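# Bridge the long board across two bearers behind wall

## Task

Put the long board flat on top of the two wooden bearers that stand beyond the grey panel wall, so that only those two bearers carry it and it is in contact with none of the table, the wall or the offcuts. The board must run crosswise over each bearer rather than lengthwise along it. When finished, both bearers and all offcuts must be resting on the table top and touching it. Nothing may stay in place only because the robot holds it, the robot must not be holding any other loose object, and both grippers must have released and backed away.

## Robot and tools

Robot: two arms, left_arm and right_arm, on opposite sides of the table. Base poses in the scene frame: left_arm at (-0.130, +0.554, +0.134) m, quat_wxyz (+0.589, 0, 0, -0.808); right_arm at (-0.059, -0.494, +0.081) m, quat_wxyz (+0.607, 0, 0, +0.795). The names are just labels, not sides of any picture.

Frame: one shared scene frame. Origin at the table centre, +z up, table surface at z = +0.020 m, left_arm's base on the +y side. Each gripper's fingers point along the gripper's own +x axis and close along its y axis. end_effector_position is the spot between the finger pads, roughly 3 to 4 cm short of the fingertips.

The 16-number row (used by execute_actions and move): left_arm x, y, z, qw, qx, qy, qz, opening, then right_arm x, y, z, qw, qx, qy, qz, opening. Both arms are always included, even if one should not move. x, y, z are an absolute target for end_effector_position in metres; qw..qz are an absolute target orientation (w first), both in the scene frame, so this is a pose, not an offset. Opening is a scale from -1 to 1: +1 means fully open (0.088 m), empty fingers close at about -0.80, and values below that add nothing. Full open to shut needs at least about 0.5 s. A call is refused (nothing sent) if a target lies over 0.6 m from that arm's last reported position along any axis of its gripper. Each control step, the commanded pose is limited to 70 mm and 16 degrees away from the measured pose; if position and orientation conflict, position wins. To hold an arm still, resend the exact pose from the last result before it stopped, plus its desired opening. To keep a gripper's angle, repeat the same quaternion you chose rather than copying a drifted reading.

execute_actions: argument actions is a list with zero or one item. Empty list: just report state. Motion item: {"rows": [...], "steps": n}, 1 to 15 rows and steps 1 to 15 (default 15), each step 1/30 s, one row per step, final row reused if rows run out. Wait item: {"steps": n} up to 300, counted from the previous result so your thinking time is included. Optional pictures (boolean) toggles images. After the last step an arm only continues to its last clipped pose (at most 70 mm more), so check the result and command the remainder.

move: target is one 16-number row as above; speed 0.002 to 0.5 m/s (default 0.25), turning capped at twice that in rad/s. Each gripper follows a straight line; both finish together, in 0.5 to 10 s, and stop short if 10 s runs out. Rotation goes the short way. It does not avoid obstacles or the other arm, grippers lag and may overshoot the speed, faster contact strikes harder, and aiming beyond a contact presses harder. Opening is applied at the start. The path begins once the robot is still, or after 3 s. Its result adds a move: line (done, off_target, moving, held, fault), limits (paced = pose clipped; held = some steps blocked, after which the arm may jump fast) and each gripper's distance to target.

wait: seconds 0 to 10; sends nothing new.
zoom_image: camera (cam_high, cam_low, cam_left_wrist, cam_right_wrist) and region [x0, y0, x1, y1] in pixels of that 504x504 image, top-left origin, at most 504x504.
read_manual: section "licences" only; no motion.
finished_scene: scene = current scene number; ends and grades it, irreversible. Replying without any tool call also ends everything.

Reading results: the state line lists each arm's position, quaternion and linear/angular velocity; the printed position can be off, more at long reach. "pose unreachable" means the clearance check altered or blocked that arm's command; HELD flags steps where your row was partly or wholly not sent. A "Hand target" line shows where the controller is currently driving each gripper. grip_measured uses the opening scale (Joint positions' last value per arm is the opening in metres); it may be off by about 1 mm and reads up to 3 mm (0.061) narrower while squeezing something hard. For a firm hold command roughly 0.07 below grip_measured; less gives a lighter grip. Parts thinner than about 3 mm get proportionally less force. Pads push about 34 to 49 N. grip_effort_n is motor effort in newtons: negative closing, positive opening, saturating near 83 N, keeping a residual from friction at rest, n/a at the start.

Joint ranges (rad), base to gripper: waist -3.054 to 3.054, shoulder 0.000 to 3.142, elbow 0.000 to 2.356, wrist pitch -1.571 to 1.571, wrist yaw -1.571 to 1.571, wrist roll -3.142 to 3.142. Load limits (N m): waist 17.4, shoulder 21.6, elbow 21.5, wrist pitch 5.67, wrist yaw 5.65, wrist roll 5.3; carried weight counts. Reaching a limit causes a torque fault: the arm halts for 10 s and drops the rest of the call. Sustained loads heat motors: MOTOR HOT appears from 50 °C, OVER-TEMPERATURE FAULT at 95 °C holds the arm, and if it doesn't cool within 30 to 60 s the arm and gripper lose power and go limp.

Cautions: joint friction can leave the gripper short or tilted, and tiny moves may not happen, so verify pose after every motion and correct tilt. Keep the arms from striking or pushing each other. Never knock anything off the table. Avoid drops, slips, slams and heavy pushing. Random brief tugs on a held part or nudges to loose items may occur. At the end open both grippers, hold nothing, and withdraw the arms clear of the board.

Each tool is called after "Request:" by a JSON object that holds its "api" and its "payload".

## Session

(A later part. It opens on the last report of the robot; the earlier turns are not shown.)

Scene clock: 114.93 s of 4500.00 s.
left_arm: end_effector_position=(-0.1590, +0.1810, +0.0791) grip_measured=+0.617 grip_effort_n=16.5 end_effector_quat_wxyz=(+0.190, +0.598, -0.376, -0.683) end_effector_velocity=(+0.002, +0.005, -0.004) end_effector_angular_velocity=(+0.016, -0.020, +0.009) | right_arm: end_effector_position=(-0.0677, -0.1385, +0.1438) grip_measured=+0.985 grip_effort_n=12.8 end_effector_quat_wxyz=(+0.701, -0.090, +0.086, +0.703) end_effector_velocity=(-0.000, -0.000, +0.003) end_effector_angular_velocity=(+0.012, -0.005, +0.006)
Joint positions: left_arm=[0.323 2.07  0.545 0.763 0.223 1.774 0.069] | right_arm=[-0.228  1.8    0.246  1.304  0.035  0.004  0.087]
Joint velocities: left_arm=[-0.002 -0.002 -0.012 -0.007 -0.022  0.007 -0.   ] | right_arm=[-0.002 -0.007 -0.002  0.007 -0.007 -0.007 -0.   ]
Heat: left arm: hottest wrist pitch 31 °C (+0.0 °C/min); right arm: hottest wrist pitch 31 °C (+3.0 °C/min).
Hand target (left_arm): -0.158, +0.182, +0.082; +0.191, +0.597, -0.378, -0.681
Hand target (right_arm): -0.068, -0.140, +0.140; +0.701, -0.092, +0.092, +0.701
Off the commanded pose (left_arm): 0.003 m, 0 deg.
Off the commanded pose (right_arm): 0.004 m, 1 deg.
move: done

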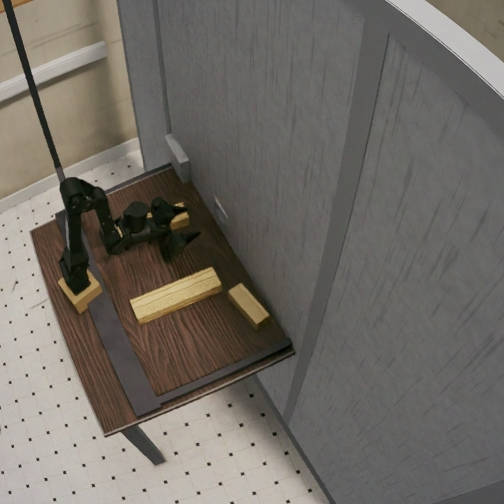

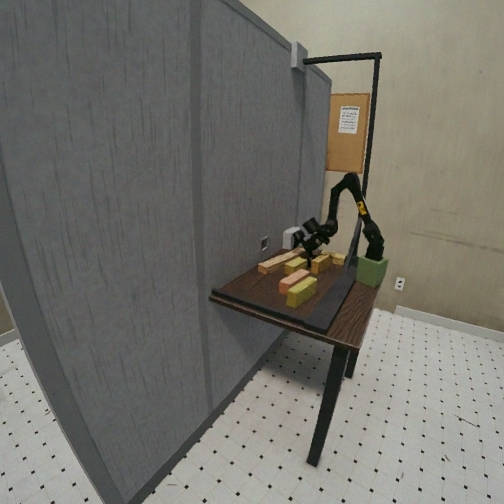

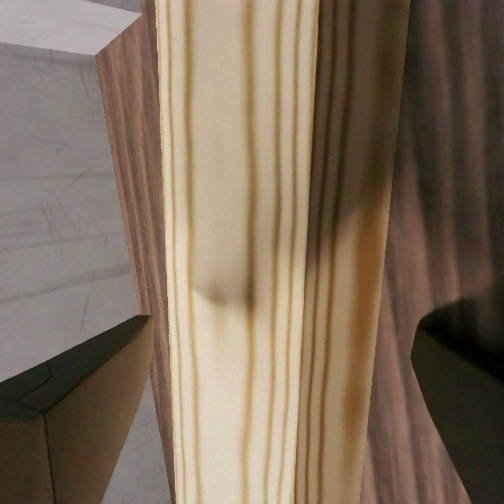

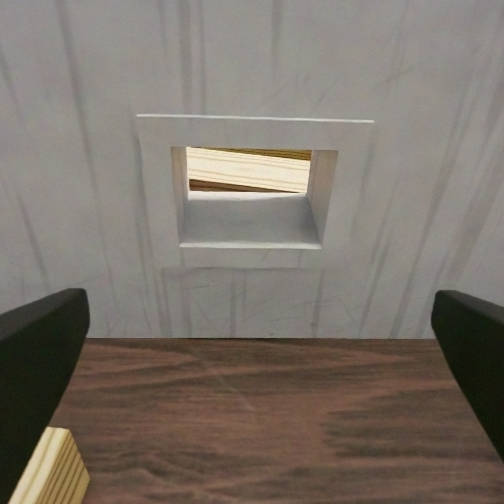

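Request:
{"api": "move", "payload": {"target": [-0.155,0.187,0.15,0.191,0.597,-0.378,-0.681,0.62,-0.068,-0.14,0.14,0.701,-0.092,0.092,0.701,1], "speed": 0.2}}

Request:
{"api": "move", "payload": {"target": [-0.075,0.165,0.31,0.489,0.460,0.342,-0.657,1,-0.068,-0.14,0.14,0.701,-0.092,0.092,0.701,1], "speed": 0.3}}

Scene clock: 120.93 s of 4500.00 s.
left_arm: end_effector_position=(-0.1559, +0.1903, +0.1434) grip_measured=+0.617 grip_effort_n=16.5 end_effector_quat_wxyz=(+0.187, +0.599, -0.371, -0.685) end_effector_velocity=(-0.002, +0.003, +0.001) end_effector_angular_velocity=(+0.015, +0.000, -0.013) | right_arm: end_effector_position=(-0.0677, -0.1385, +0.1438) grip_measured=+0.985 grip_effort_n=12.8 end_effector_quat_wxyz=(+0.701, -0.090, +0.086, +0.703) end_effector_velocity=(-0.004, -0.001, -0.001) end_effector_angular_velocity=(-0.007, -0.016, +0.029)
Joint positions: left_arm=[0.335 1.733 0.547 0.411 0.231 1.782 0.069] | right_arm=[-0.228  1.8    0.246  1.304  0.035  0.004  0.087]
Joint velocities: left_arm=[-0.002 -0.017  0.002 -0.037  0.007  0.007 -0.   ] | right_arm=[ 0.002 -0.002 -0.002 -0.007 -0.022 -0.022 -0.   ]
Heat: left arm: hottest shoulder 30 °C (-2.0 °C/min); right arm: hottest wrist pitch 32 °C (+4.0 °C/min).
Hand target (left_arm): -0.155, +0.187, +0.150; +0.191, +0.597, -0.378, -0.681
Hand target (right_arm): -0.068, -0.140, +0.140; +0.701, -0.092, +0.092, +0.701
Off the commanded pose (left_arm): 0.007 m, 1 deg.
Off the commanded pose (right_arm): 0.004 m, 1 deg.
After step 90, 2.10 s passed at rest.
move: done

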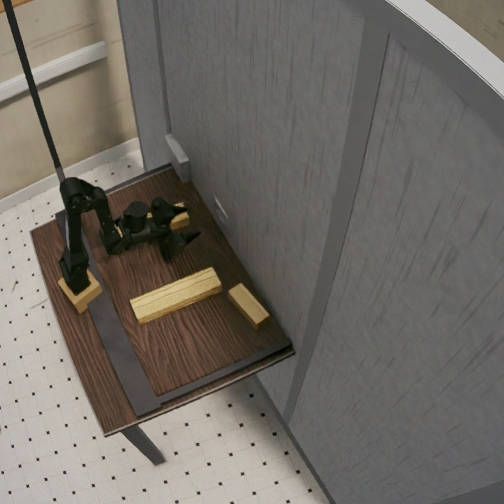

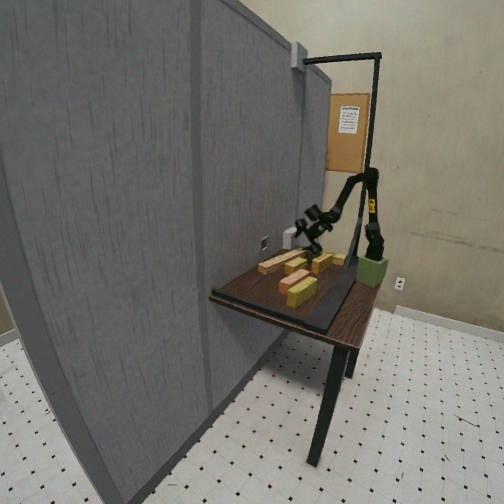

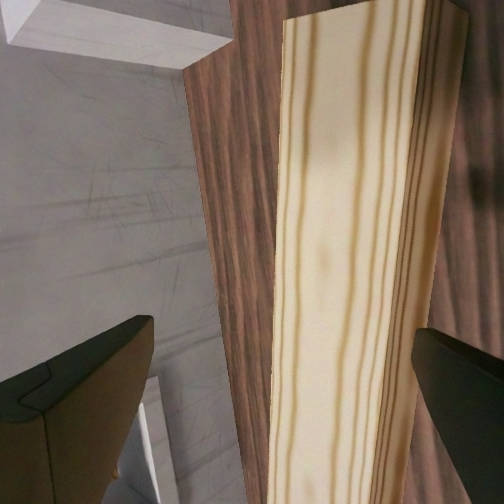

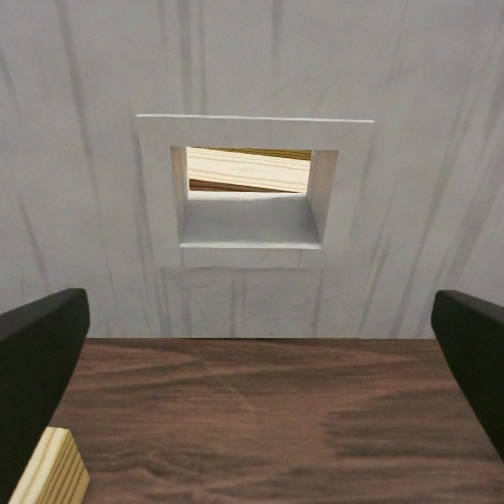

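Scene clock: 124.13 s of 4500.00 s.
left_arm: end_effector_position=(-0.0764, +0.1670, +0.3122) grip_measured=+0.991 grip_effort_n=15.6 end_effector_quat_wxyz=(+0.490, +0.461, +0.336, -0.659) end_effector_velocity=(-0.000, +0.003, -0.000) end_effector_angular_velocity=(+0.019, -0.001, +0.007) | right_arm: end_effector_position=(-0.0677, -0.1385, +0.1437) grip_measured=+0.985 grip_effort_n=12.8 end_effector_quat_wxyz=(+0.701, -0.090, +0.087, +0.703) end_effector_velocity=(-0.000, -0.002, -0.006) end_effector_angular_velocity=(-0.027, -0.006, +0.006)
Joint positions: left_arm=[ 0.51   1.763  1.607 -1.094  0.159  0.472  0.088] | right_arm=[-0.228  1.801  0.246  1.304  0.035  0.004  0.087]
Joint velocities: left_arm=[-0.002  0.002  0.007 -0.022 -0.007 -0.007 -0.   ] | right_arm=[-0.002  0.002 -0.002 -0.022 -0.007 -0.007 -0.   ]
Heat: left arm: hottest shoulder 30 °C (-1.0 °C/min); right arm: hottest wrist pitch 32 °C (+4.0 °C/min).
Hand target (left_arm): -0.075, +0.165, +0.309; -0.489, -0.460, -0.342, +0.657
Hand target (right_arm): -0.068, -0.140, +0.140; +0.701, -0.092, +0.092, +0.701
Off the commanded pose (left_arm): 0.003 m, 1 deg.
Off the commanded pose (right_arm): 0.004 m, 1 deg.
move: done

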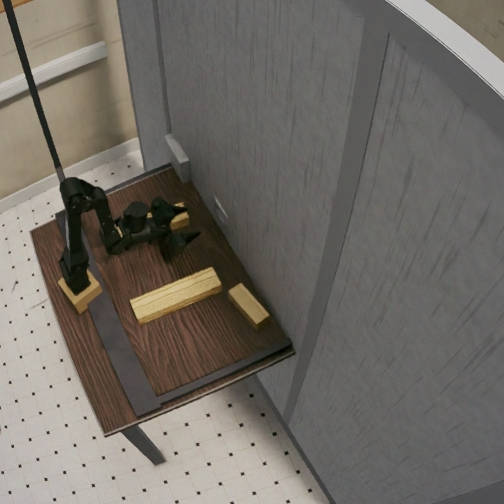

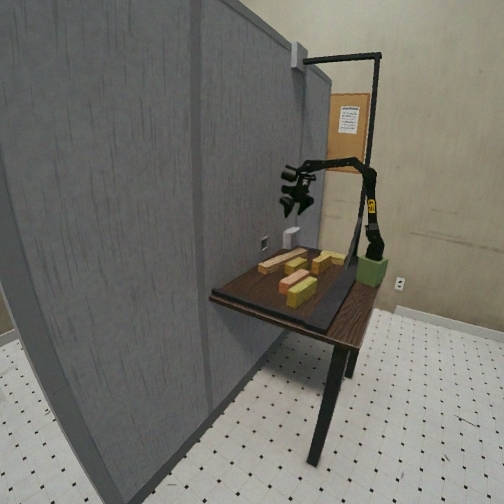

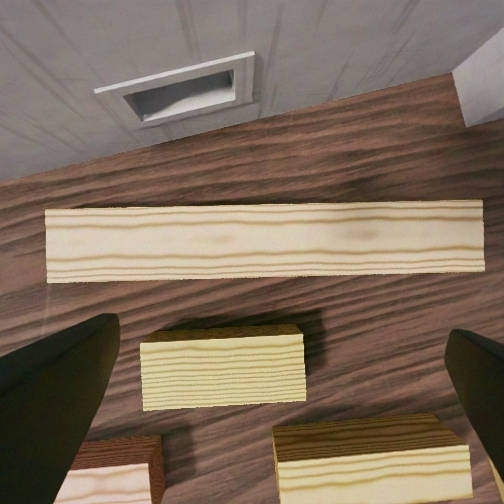

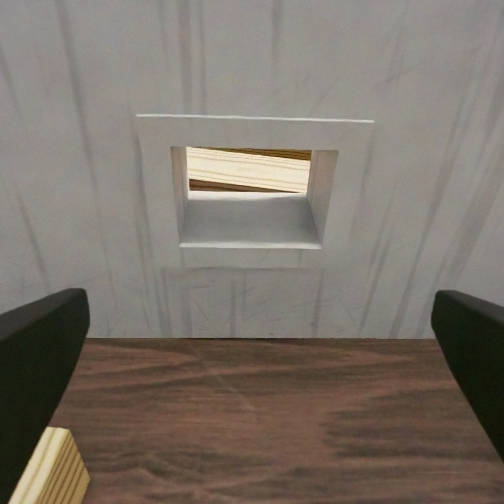

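Request:
{"api": "move", "payload": {"target": [-0.096,0.124,0.125,0.8615,0.051,0.4974,-0.0883,0.9,-0.068,-0.14,0.14,0.701,-0.092,0.092,0.701,1], "speed": 0.3}}

Scene clock: 140.50 s of 4500.00 s.
left_arm: end_effector_position=(-0.0951, +0.1235, +0.1309) grip_measured=+0.903 grip_effort_n=-14.2 end_effector_quat_wxyz=(+0.860, +0.046, +0.500, -0.092) end_effector_velocity=(+0.000, +0.001, -0.002) end_effector_angular_velocity=(+0.001, -0.006, +0.017) | right_arm: end_effector_position=(-0.0677, -0.1385, +0.1437) grip_measured=+0.985 grip_effort_n=12.8 end_effector_quat_wxyz=(+0.701, -0.090, +0.087, +0.703) end_effector_velocity=(+0.000, -0.002, -0.004) end_effector_angular_velocity=(-0.022, -0.010, -0.003)
Joint positions: left_arm=[ 0.22   2.248  1.539 -0.785 -0.514 -1.441  0.083] | right_arm=[-0.228  1.801  0.246  1.304  0.035  0.004  0.087]
Joint velocities: left_arm=[-0.002  0.007  0.002 -0.007 -0.007 -0.022 -0.   ] | right_arm=[ 0.002 -0.002 -0.002 -0.022  0.007 -0.007 -0.   ]
Heat: left arm: hottest shoulder 30 °C (-1.0 °C/min); right arm: hottest wrist pitch 32 °C (+4.1 °C/min).
Hand target (left_arm): -0.096, +0.124, +0.125; +0.861, +0.051, +0.499, -0.088
Hand target (right_arm): -0.068, -0.140, +0.140; +0.701, -0.092, +0.092, +0.701
Off the commanded pose (left_arm): 0.006 m, 1 deg.
Off the commanded pose (right_arm): 0.004 m, 1 deg.
After step 90, 10.03 s passed at rest.
move: done

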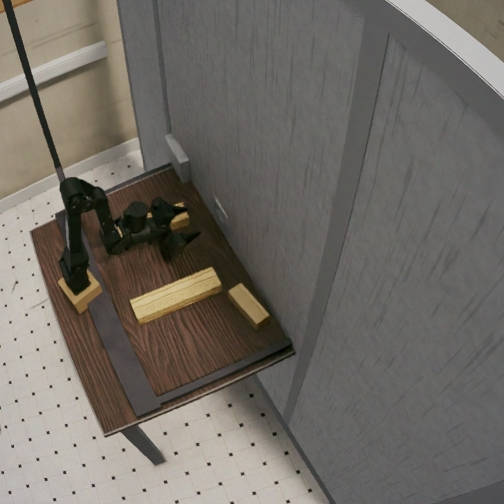

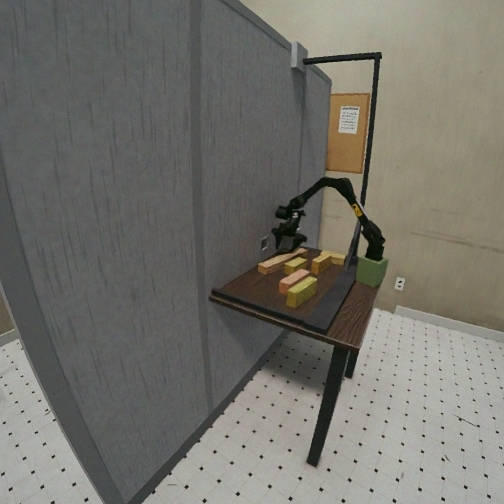

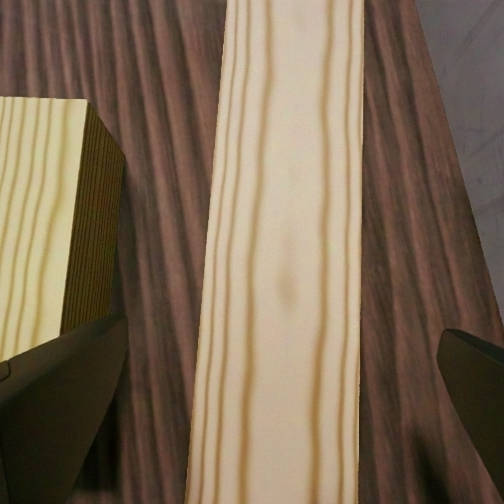

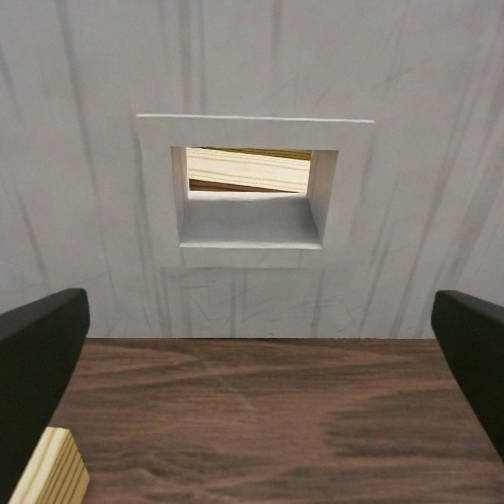

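Request:
{"api": "move", "payload": {"target": [-0.101,0.124,0.058,0.8615,0.051,0.4974,-0.0883,0.9,-0.068,-0.14,0.14,0.701,-0.092,0.092,0.701,1], "speed": 0.07}}

Scene clock: 146.70 s of 4500.00 s.
left_arm: end_effector_position=(-0.1005, +0.1196, +0.0667) grip_measured=+0.903 grip_effort_n=-14.2 end_effector_quat_wxyz=(+0.861, +0.043, +0.498, -0.093) end_effector_velocity=(+0.000, +0.005, +0.001) end_effector_angular_velocity=(+0.018, -0.009, +0.004) | right_arm: end_effector_position=(-0.0677, -0.1385, +0.1437) grip_measured=+0.985 grip_effort_n=12.8 end_effector_quat_wxyz=(+0.701, -0.090, +0.087, +0.703) end_effector_velocity=(-0.000, -0.001, -0.001) end_effector_angular_velocity=(-0.007, -0.006, +0.006)
Joint positions: left_arm=[ 0.207  2.391  1.501 -0.603 -0.518 -1.456  0.083] | right_arm=[-0.228  1.801  0.246  1.304  0.035  0.004  0.087]
Joint velocities: left_arm=[-0.002 -0.002 -0.002 -0.022 -0.007 -0.007 -0.   ] | right_arm=[-0.002 -0.002 -0.002 -0.007 -0.007 -0.007 -0.   ]
Heat: left arm: hottest shoulder 31 °C (+1.0 °C/min); right arm: hottest wrist pitch 32 °C (+3.0 °C/min).
Hand target (left_arm): -0.101, +0.124, +0.058; +0.862, +0.051, +0.497, -0.088
Hand target (right_arm): -0.068, -0.140, +0.140; +0.701, -0.092, +0.092, +0.701
Off the commanded pose (left_arm): 0.010 m, 1 deg.
Off the commanded pose (right_arm): 0.004 m, 1 deg.
After step 90, 1.80 s passed at rest.
move: off_target (left_arm)

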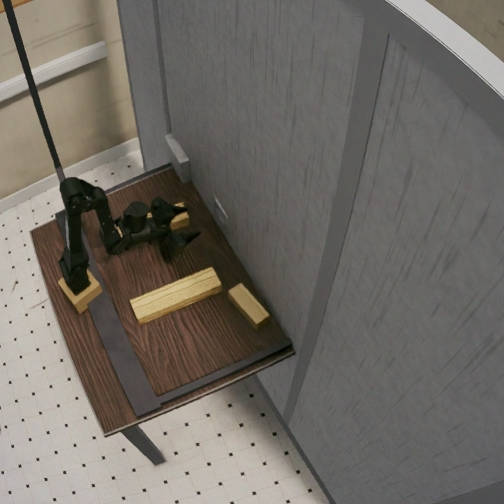

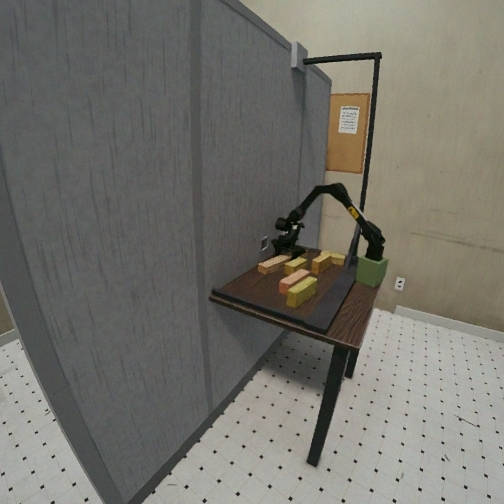

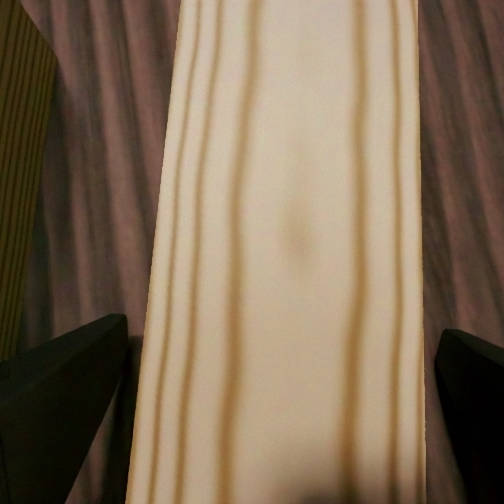

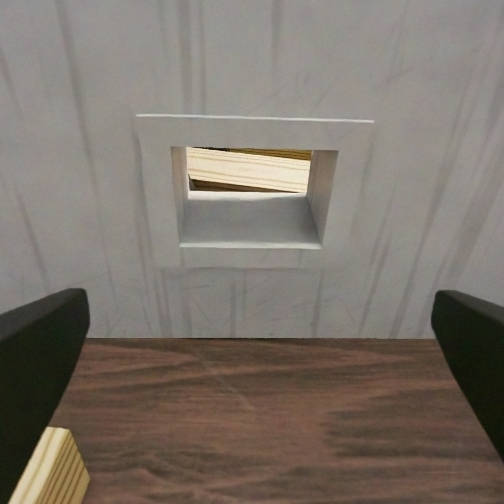

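Request:
{"api": "execute_actions", "payload": {"actions": [{"rows":[[-0.101,0.125,0.056,0.8615,0.051,0.4974,-0.0883,0.9,-0.068,-0.14,0.14,0.701,-0.092,0.092,0.701,1],[-0.101,0.125,0.055,0.8615,0.051,0.4974,-0.0883,0.8,-0.068,-0.14,0.14,0.701,-0.092,0.092,0.701,1],[-0.101,0.125,0.054,0.8615,0.051,0.4974,-0.0883,0.7,-0.068,-0.14,0.14,0.701,-0.092,0.092,0.701,1],[-0.101,0.125,0.054,0.8615,0.051,0.4974,-0.0883,0.6,-0.068,-0.14,0.14,0.701,-0.092,0.092,0.701,1]]}], "pictures": false}}

Request:
{"api": "execute_actions", "payload": {"actions": [{"rows":[[-0.101,0.125,0.056,0.8615,0.051,0.4974,-0.0883,0.5,-0.068,-0.14,0.14,0.701,-0.092,0.092,0.701,1],[-0.101,0.125,0.056,0.8615,0.051,0.4974,-0.0883,0.45,-0.068,-0.14,0.14,0.701,-0.092,0.092,0.701,1],[-0.101,0.125,0.056,0.8615,0.051,0.4974,-0.0883,0.4,-0.068,-0.14,0.14,0.701,-0.092,0.092,0.701,1],[-0.101,0.125,0.056,0.8615,0.051,0.4974,-0.0883,0.35,-0.068,-0.14,0.14,0.701,-0.092,0.092,0.701,1],[-0.101,0.125,0.056,0.8615,0.051,0.4974,-0.0883,0.3,-0.068,-0.14,0.14,0.701,-0.092,0.092,0.701,1],[-0.101,0.125,0.056,0.8615,0.051,0.4974,-0.0883,0.25,-0.068,-0.14,0.14,0.701,-0.092,0.092,0.701,1],[-0.101,0.125,0.056,0.8615,0.051,0.4974,-0.0883,0.17,-0.068,-0.14,0.14,0.701,-0.092,0.092,0.701,1]]}]}}

Scene clock: 158.90 s of 4500.00 s.
left_arm: end_effector_position=(-0.1004, +0.1200, +0.0628) grip_measured=+0.608 grip_effort_n=-13.7 end_effector_quat_wxyz=(+0.861, +0.042, +0.498, -0.094) end_effector_velocity=(+0.002, -0.001, +0.002) end_effector_angular_velocity=(-0.013, -0.020, +0.006) | right_arm: end_effector_position=(-0.0677, -0.1385, +0.1437) grip_measured=+0.985 grip_effort_n=12.8 end_effector_quat_wxyz=(+0.701, -0.090, +0.087, +0.703) end_effector_velocity=(+0.000, -0.003, -0.006) end_effector_angular_velocity=(-0.027, +0.004, -0.006)
Joint positions: left_arm=[ 0.207  2.398  1.494 -0.589 -0.518 -1.456  0.069] | right_arm=[-0.228  1.801  0.246  1.304  0.035  0.004  0.087]
Joint velocities: left_arm=[-0.002 -0.002 -0.002  0.007 -0.022 -0.007 -0.003] | right_arm=[ 0.002 -0.002 -0.007 -0.022  0.007  0.007 -0.   ]
Heat: left arm: hottest shoulder 31 °C (+1.0 °C/min); right arm: hottest wrist pitch 33 °C (+3.0 °C/min).
Hand target (left_arm): -0.101, +0.125, +0.054; +0.861, +0.051, +0.497, -0.088
Hand target (right_arm): -0.068, -0.140, +0.140; +0.701, -0.092, +0.092, +0.701
Off the commanded pose (left_arm): 0.010 m, 1 deg.
Off the commanded pose (right_arm): 0.004 m, 1 deg.
Steps of this call (steps 1 to 90: nothing new was sent; then 8.70 s passed at rest; steps 91 to 105: all 15 steps of this action). Readings (end_effector_position):
91: left_arm (-0.1005, +0.1194, +0.0665) | right_arm (-0.0677, -0.1385, +0.1437)
92: left_arm (-0.1005, +0.1193, +0.0662) | right_arm (-0.0677, -0.1385, +0.1437)
94: left_arm (-0.1005, +0.1191, +0.0653) | right_arm (-0.0677, -0.1385, +0.1437)
98: left_arm (-0.1004, +0.1201, +0.0632) | right_arm (-0.0677, -0.1385, +0.1437)
105: the state above

Scene clock: 159.40 s of 4500.00 s.
left_arm: end_effector_position=(-0.1005, +0.1214, +0.0627) grip_measured=+0.305 grip_effort_n=-83.5 end_effector_quat_wxyz=(+0.861, +0.045, +0.497, -0.092) end_effector_velocity=(+0.000, +0.003, -0.000) end_effector_angular_velocity=(+0.008, -0.008, +0.004) | right_arm: end_effector_position=(-0.0677, -0.1385, +0.1437) grip_measured=+0.985 grip_effort_n=12.8 end_effector_quat_wxyz=(+0.701, -0.090, +0.087, +0.703) end_effector_velocity=(-0.000, -0.001, -0.001) end_effector_angular_velocity=(-0.007, -0.020, +0.010)
Joint positions: left_arm=[ 0.206  2.398  1.493 -0.594 -0.521 -1.457  0.054] | right_arm=[-0.228  1.801  0.246  1.304  0.035  0.004  0.087]
Joint velocities: left_arm=[-0.002 -0.002 -0.007 -0.007 -0.007 -0.007  0.   ] | right_arm=[-0.002 -0.002 -0.002 -0.007 -0.007 -0.022  0.   ]
Heat: left arm: hottest shoulder 31 °C (+1.0 °C/min); right arm: hottest wrist pitch 33 °C (+3.0 °C/min).
Hand target (left_arm): -0.101, +0.125, +0.056; +0.862, +0.051, +0.497, -0.088
Hand target (right_arm): -0.068, -0.140, +0.140; +0.701, -0.092, +0.092, +0.701
Off the commanded pose (left_arm): 0.008 m, 1 deg.
Off the commanded pose (right_arm): 0.004 m, 1 deg.
Steps of this call (steps 1 to 15: all 15 steps of this action). Readings (end_effector_position):
1: left_arm (-0.1004, +0.1200, +0.0628) | right_arm (-0.0677, -0.1385, +0.1437)
2: left_arm (-0.1004, +0.1200, +0.0628) | right_arm (-0.0677, -0.1385, +0.1437)
4: left_arm (-0.1004, +0.1200, +0.0628) | right_arm (-0.0677, -0.1385, +0.1437)
8: left_arm (-0.1005, +0.1215, +0.0626) | right_arm (-0.0677, -0.1385, +0.1437)
15: the state above

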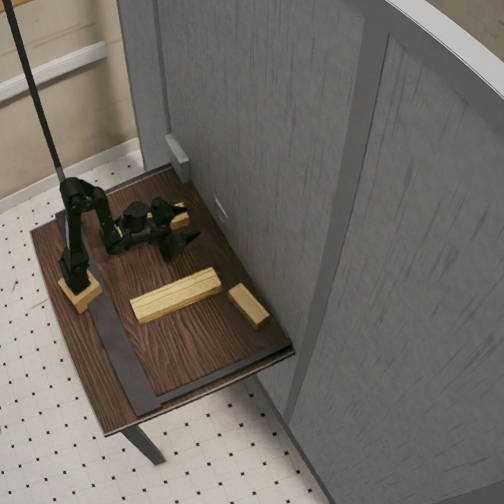

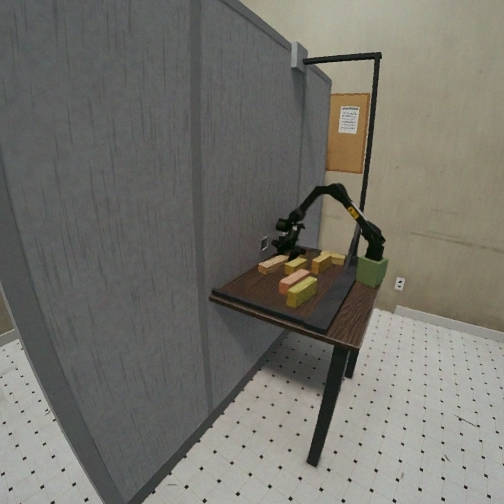

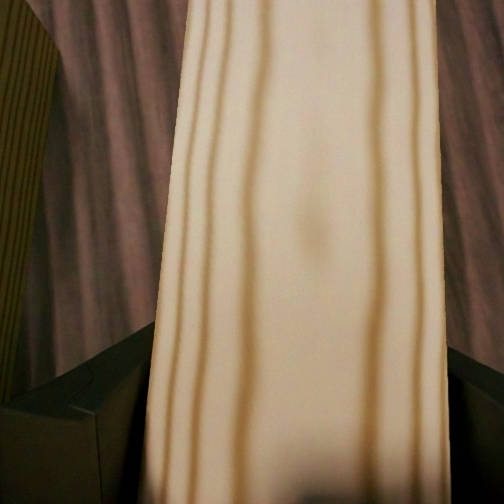

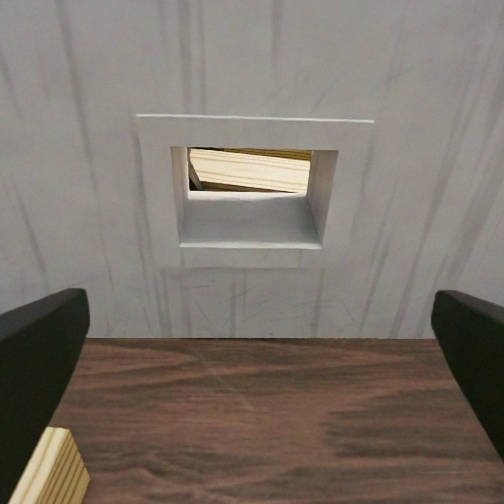

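Request:
{"api": "move", "payload": {"target": [-0.10,0.13,0.165,0.8615,0.051,0.4974,-0.0883,0.2,-0.068,-0.125,0.12,0.701,-0.092,0.092,0.701,1], "speed": 0.1}}

Request:
{"api": "move", "payload": {"target": [-0.08,0.22,0.168,0.8615,0.051,0.4974,-0.0883,0.2,-0.068,-0.125,0.12,0.701,-0.092,0.092,0.701,1], "speed": 0.12}}

Request:
{"api": "move", "payload": {"target": [-0.062,0.225,0.15,0.6184,0.3428,0.3428,-0.6184,0.2,-0.068,-0.125,0.12,0.701,-0.092,0.092,0.701,1], "speed": 0.2}}

Scene clock: 169.77 s of 4500.00 s.
left_arm: end_effector_position=(-0.0996, +0.1356, +0.1513) grip_measured=+0.305 grip_effort_n=-83.5 end_effector_quat_wxyz=(+0.860, +0.067, +0.499, -0.080) end_effector_velocity=(-0.001, +0.006, -0.000) end_effector_angular_velocity=(+0.030, -0.011, -0.014) | right_arm: end_effector_position=(-0.0681, -0.1263, +0.1217) grip_measured=+0.985 grip_effort_n=12.8 end_effector_quat_wxyz=(+0.700, -0.093, +0.090, +0.702) end_effector_velocity=(-0.000, -0.002, -0.006) end_effector_angular_velocity=(-0.027, -0.006, +0.007)
Joint positions: left_arm=[ 0.206  2.208  1.562 -0.904 -0.516 -1.457  0.054] | right_arm=[-0.228  1.972  0.296  1.417  0.035  0.004  0.087]
Joint velocities: left_arm=[-0.007 -0.002 -0.007 -0.022 -0.007  0.007 -0.   ] | right_arm=[-0.002  0.002 -0.002 -0.022 -0.007 -0.007  0.   ]
Heat: left arm: hottest shoulder 33 °C (+3.0 °C/min); right arm: hottest wrist pitch 33 °C (+2.0 °C/min).
Hand target (left_arm): -0.100, +0.130, +0.165; +0.861, +0.051, +0.498, -0.088
Hand target (right_arm): -0.068, -0.125, +0.120; +0.701, -0.092, +0.092, +0.701
Off the commanded pose (left_arm): 0.015 m, 2 deg.
Off the commanded pose (right_arm): 0.002 m, 0 deg.
After step 90, 5.93 s passed at rest.
move: off_target (left_arm)

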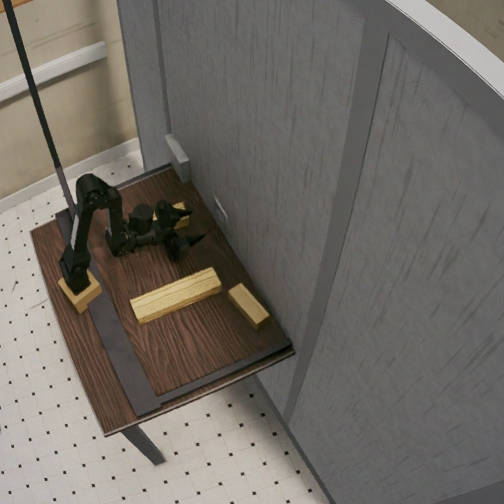

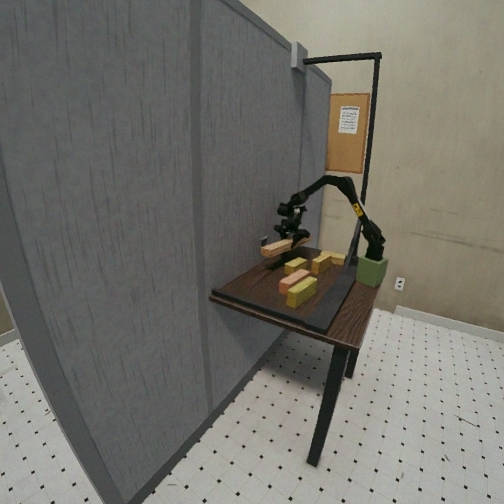

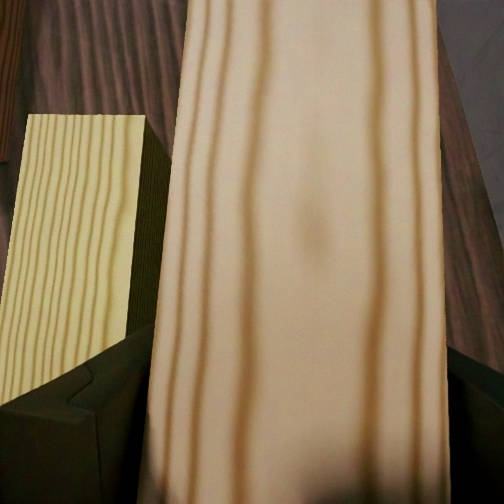

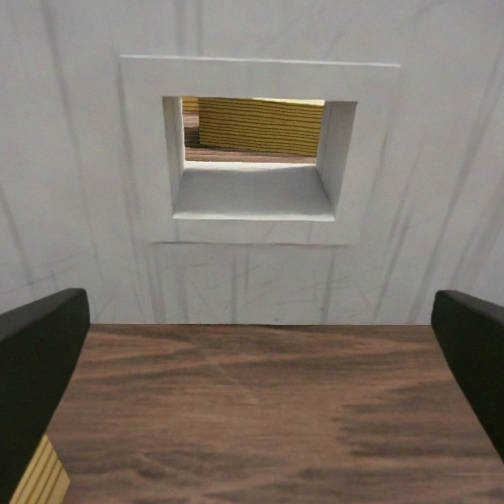

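Scene clock: 170.93 s of 4500.00 s.
left_arm: end_effector_position=(-0.0817, +0.2211, +0.1604) grip_measured=+0.305 grip_effort_n=-83.5 end_effector_quat_wxyz=(+0.860, +0.060, +0.500, -0.083) end_effector_velocity=(+0.002, +0.008, -0.002) end_effector_angular_velocity=(+0.025, -0.010, -0.004) | right_arm: end_effector_position=(-0.0681, -0.1263, +0.1215) grip_measured=+0.985 grip_effort_n=12.3 end_effector_quat_wxyz=(+0.700, -0.093, +0.090, +0.702) end_effector_velocity=(-0.002, -0.003, -0.002) end_effector_angular_velocity=(-0.012, +0.023, +0.004)
Joint positions: left_arm=[ 0.234  1.885  1.106 -0.741 -0.514 -1.427  0.054] | right_arm=[-0.228  1.974  0.296  1.418  0.035  0.004  0.087]
Joint velocities: left_arm=[ 0.002 -0.007 -0.022 -0.007 -0.007  0.007 -0.   ] | right_arm=[ 0.002 -0.002 -0.007 -0.007 -0.007  0.022  0.   ]
Heat: left arm: hottest shoulder 33 °C (+2.0 °C/min); right arm: hottest wrist pitch 33 °C (+2.0 °C/min).
Hand target (left_arm): -0.080, +0.220, +0.168; +0.862, +0.051, +0.497, -0.088
Hand target (right_arm): -0.068, -0.125, +0.120; +0.701, -0.092, +0.092, +0.701
Off the commanded pose (left_arm): 0.008 m, 1 deg.
Off the commanded pose (right_arm): 0.002 m, 0 deg.
move: done

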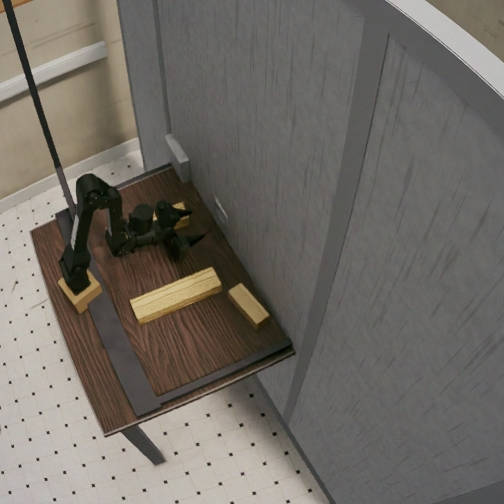

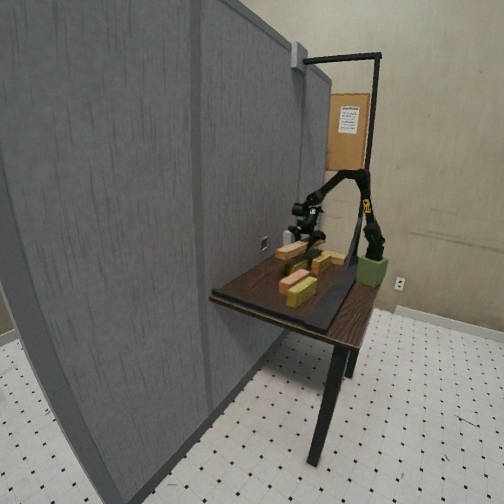

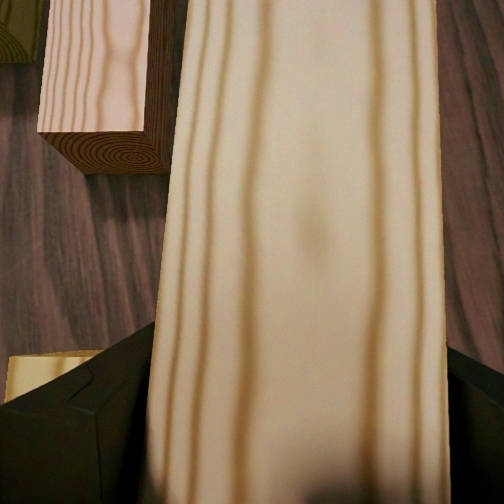

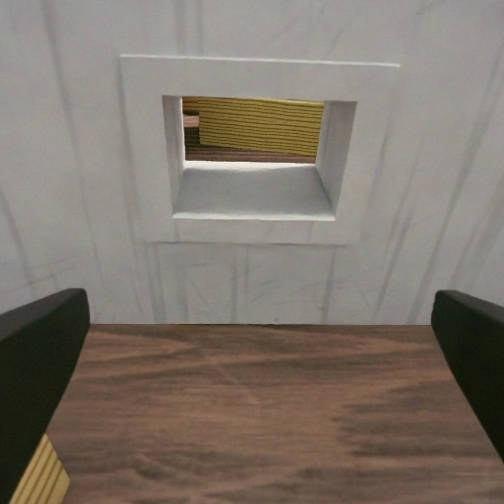

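Scene clock: 174.80 s of 4500.00 s.
left_arm: end_effector_position=(-0.0629, +0.2275, +0.1462) grip_measured=+0.305 grip_effort_n=-83.5 end_effector_quat_wxyz=(+0.617, +0.348, +0.347, -0.615) end_effector_velocity=(+0.001, +0.005, -0.002) end_effector_angular_velocity=(+0.023, -0.004, -0.000) | right_arm: end_effector_position=(-0.0681, -0.1263, +0.1215) grip_measured=+0.985 grip_effort_n=12.3 end_effector_quat_wxyz=(+0.700, -0.093, +0.090, +0.702) end_effector_velocity=(+0.002, +0.000, -0.001) end_effector_angular_velocity=(-0.012, -0.009, -0.008)
Joint positions: left_arm=[ 0.573  1.626  0.661 -0.076  0.131  0.224  0.054] | right_arm=[-0.228  1.974  0.296  1.418  0.035  0.004  0.087]
Joint velocities: left_arm=[ 0.002 -0.002 -0.002 -0.022 -0.007  0.007 -0.   ] | right_arm=[-0.002 -0.007  0.002 -0.022  0.007 -0.007 -0.   ]
Heat: left arm: hottest shoulder 33 °C (+2.0 °C/min); right arm: hottest wrist pitch 33 °C (+2.0 °C/min).
Hand target (left_arm): -0.062, +0.225, +0.151; +0.619, +0.344, +0.341, -0.618
Hand target (right_arm): -0.068, -0.125, +0.120; +0.701, -0.092, +0.092, +0.701
Off the commanded pose (left_arm): 0.005 m, 1 deg.
Off the commanded pose (right_arm): 0.002 m, 0 deg.
move: done

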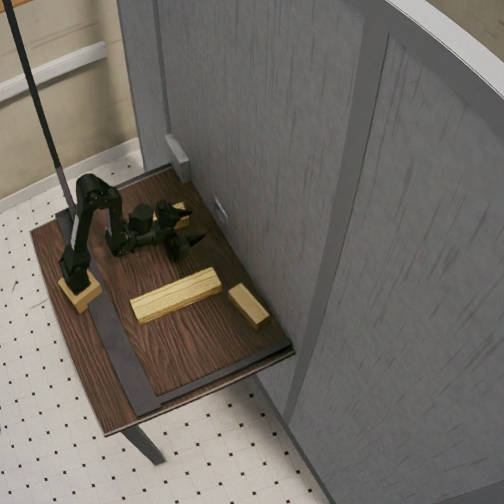

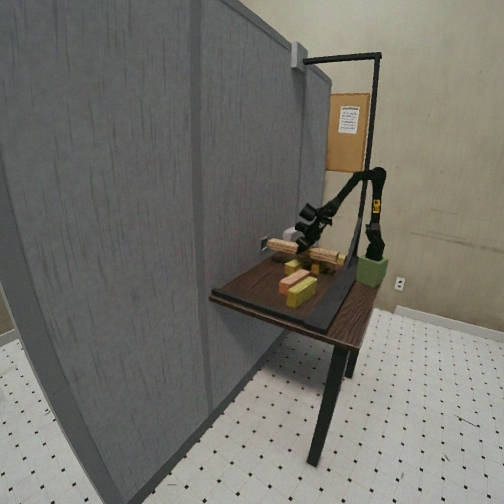

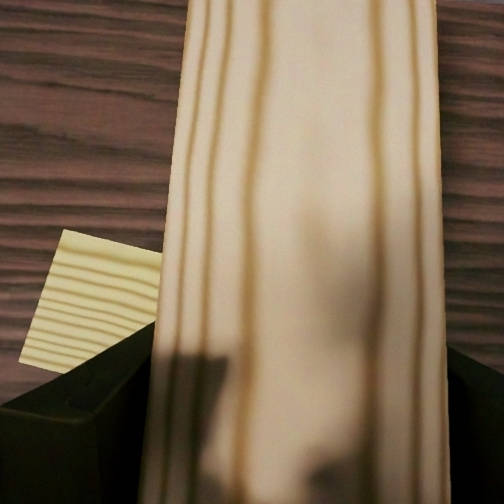

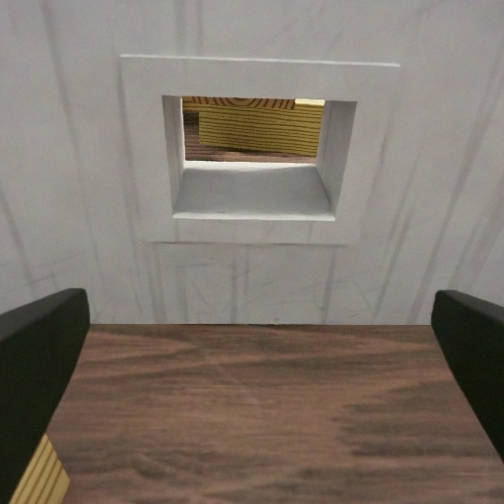

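Request:
{"api": "move", "payload": {"target": [-0.056,0.209,0.134,0.6155,0.3482,0.3482,-0.6155,0.2,-0.068,-0.125,0.12,0.701,-0.092,0.092,0.701,1], "speed": 0.03}}

Request:
{"api": "zoom_image", "payload": {"camera": "cam_low", "region": [240,200,360,300]}}

Request:
{"api": "zoom_image", "payload": {"camera": "cam_right_wrist", "region": [140,60,380,240]}}

Scene clock: 180.70 s of 4500.00 s.
left_arm: end_effector_position=(-0.0580, +0.2145, +0.1314) grip_measured=+0.305 grip_effort_n=-83.5 end_effector_quat_wxyz=(+0.613, +0.352, +0.354, -0.612) end_effector_velocity=(-0.002, -0.002, -0.001) end_effector_angular_velocity=(-0.004, +0.009, +0.000) | right_arm: end_effector_position=(-0.0681, -0.1263, +0.1215) grip_measured=+0.985 grip_effort_n=12.8 end_effector_quat_wxyz=(+0.700, -0.093, +0.090, +0.702) end_effector_velocity=(+0.002, -0.002, -0.002) end_effector_angular_velocity=(-0.012, -0.009, -0.008)
Joint positions: left_arm=[ 0.578  1.727  0.706 -0.039  0.133  0.227  0.054] | right_arm=[-0.228  1.974  0.296  1.418  0.035  0.004  0.087]
Joint velocities: left_arm=[-0.002  0.007  0.002  0.007  0.007 -0.007 -0.   ] | right_arm=[-0.002 -0.002 -0.007 -0.007  0.007 -0.007 -0.   ]
Heat: left arm: hottest shoulder 33 °C (+3.0 °C/min); right arm: hottest wrist pitch 33 °C (+1.0 °C/min).
Hand target (left_arm): -0.056, +0.209, +0.134; +0.615, +0.348, +0.348, -0.615
Hand target (right_arm): -0.068, -0.125, +0.120; +0.701, -0.092, +0.092, +0.701
Off the commanded pose (left_arm): 0.006 m, 1 deg.
Off the commanded pose (right_arm): 0.002 m, 0 deg.
After step 90, 1.83 s passed at rest.
move: done

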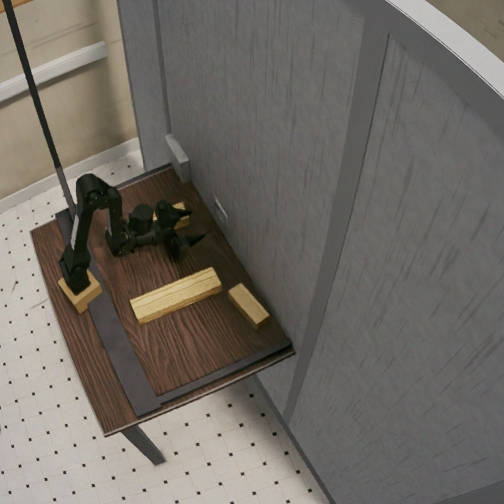

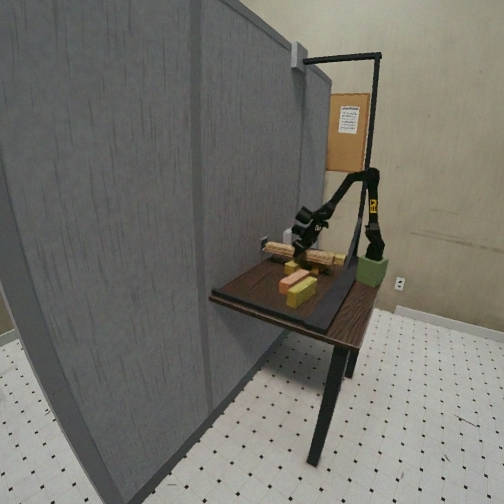

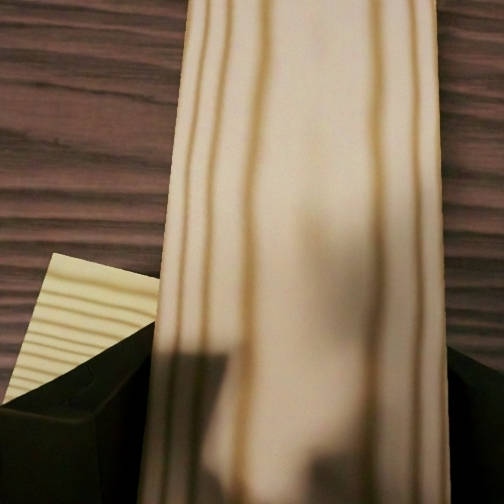

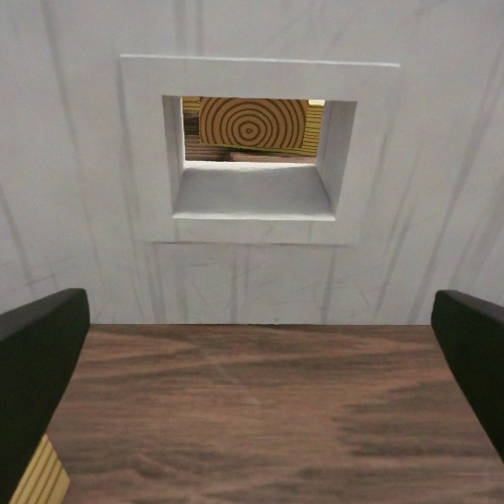

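Region (240, 200, 360, 300) of cam_low's 504x504 image, scaled by 4.200, with more detail than that image has.

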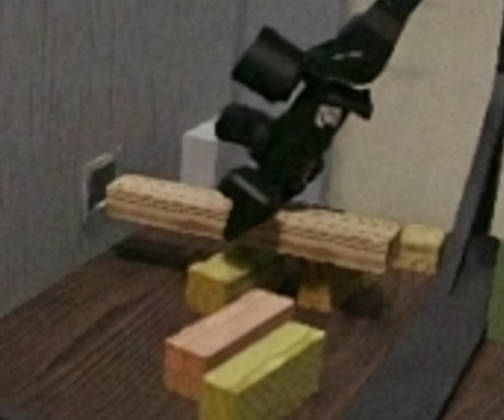

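Region (140, 60, 380, 240) of cam_right_wrist's 504x504 image, scaled by 2.100, with more detail than that image has; it fills the top 378 rows of this view, and the rest is white.

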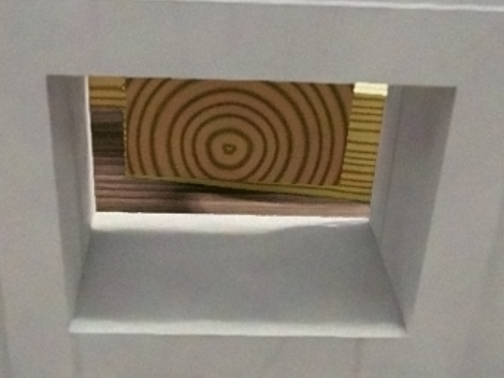

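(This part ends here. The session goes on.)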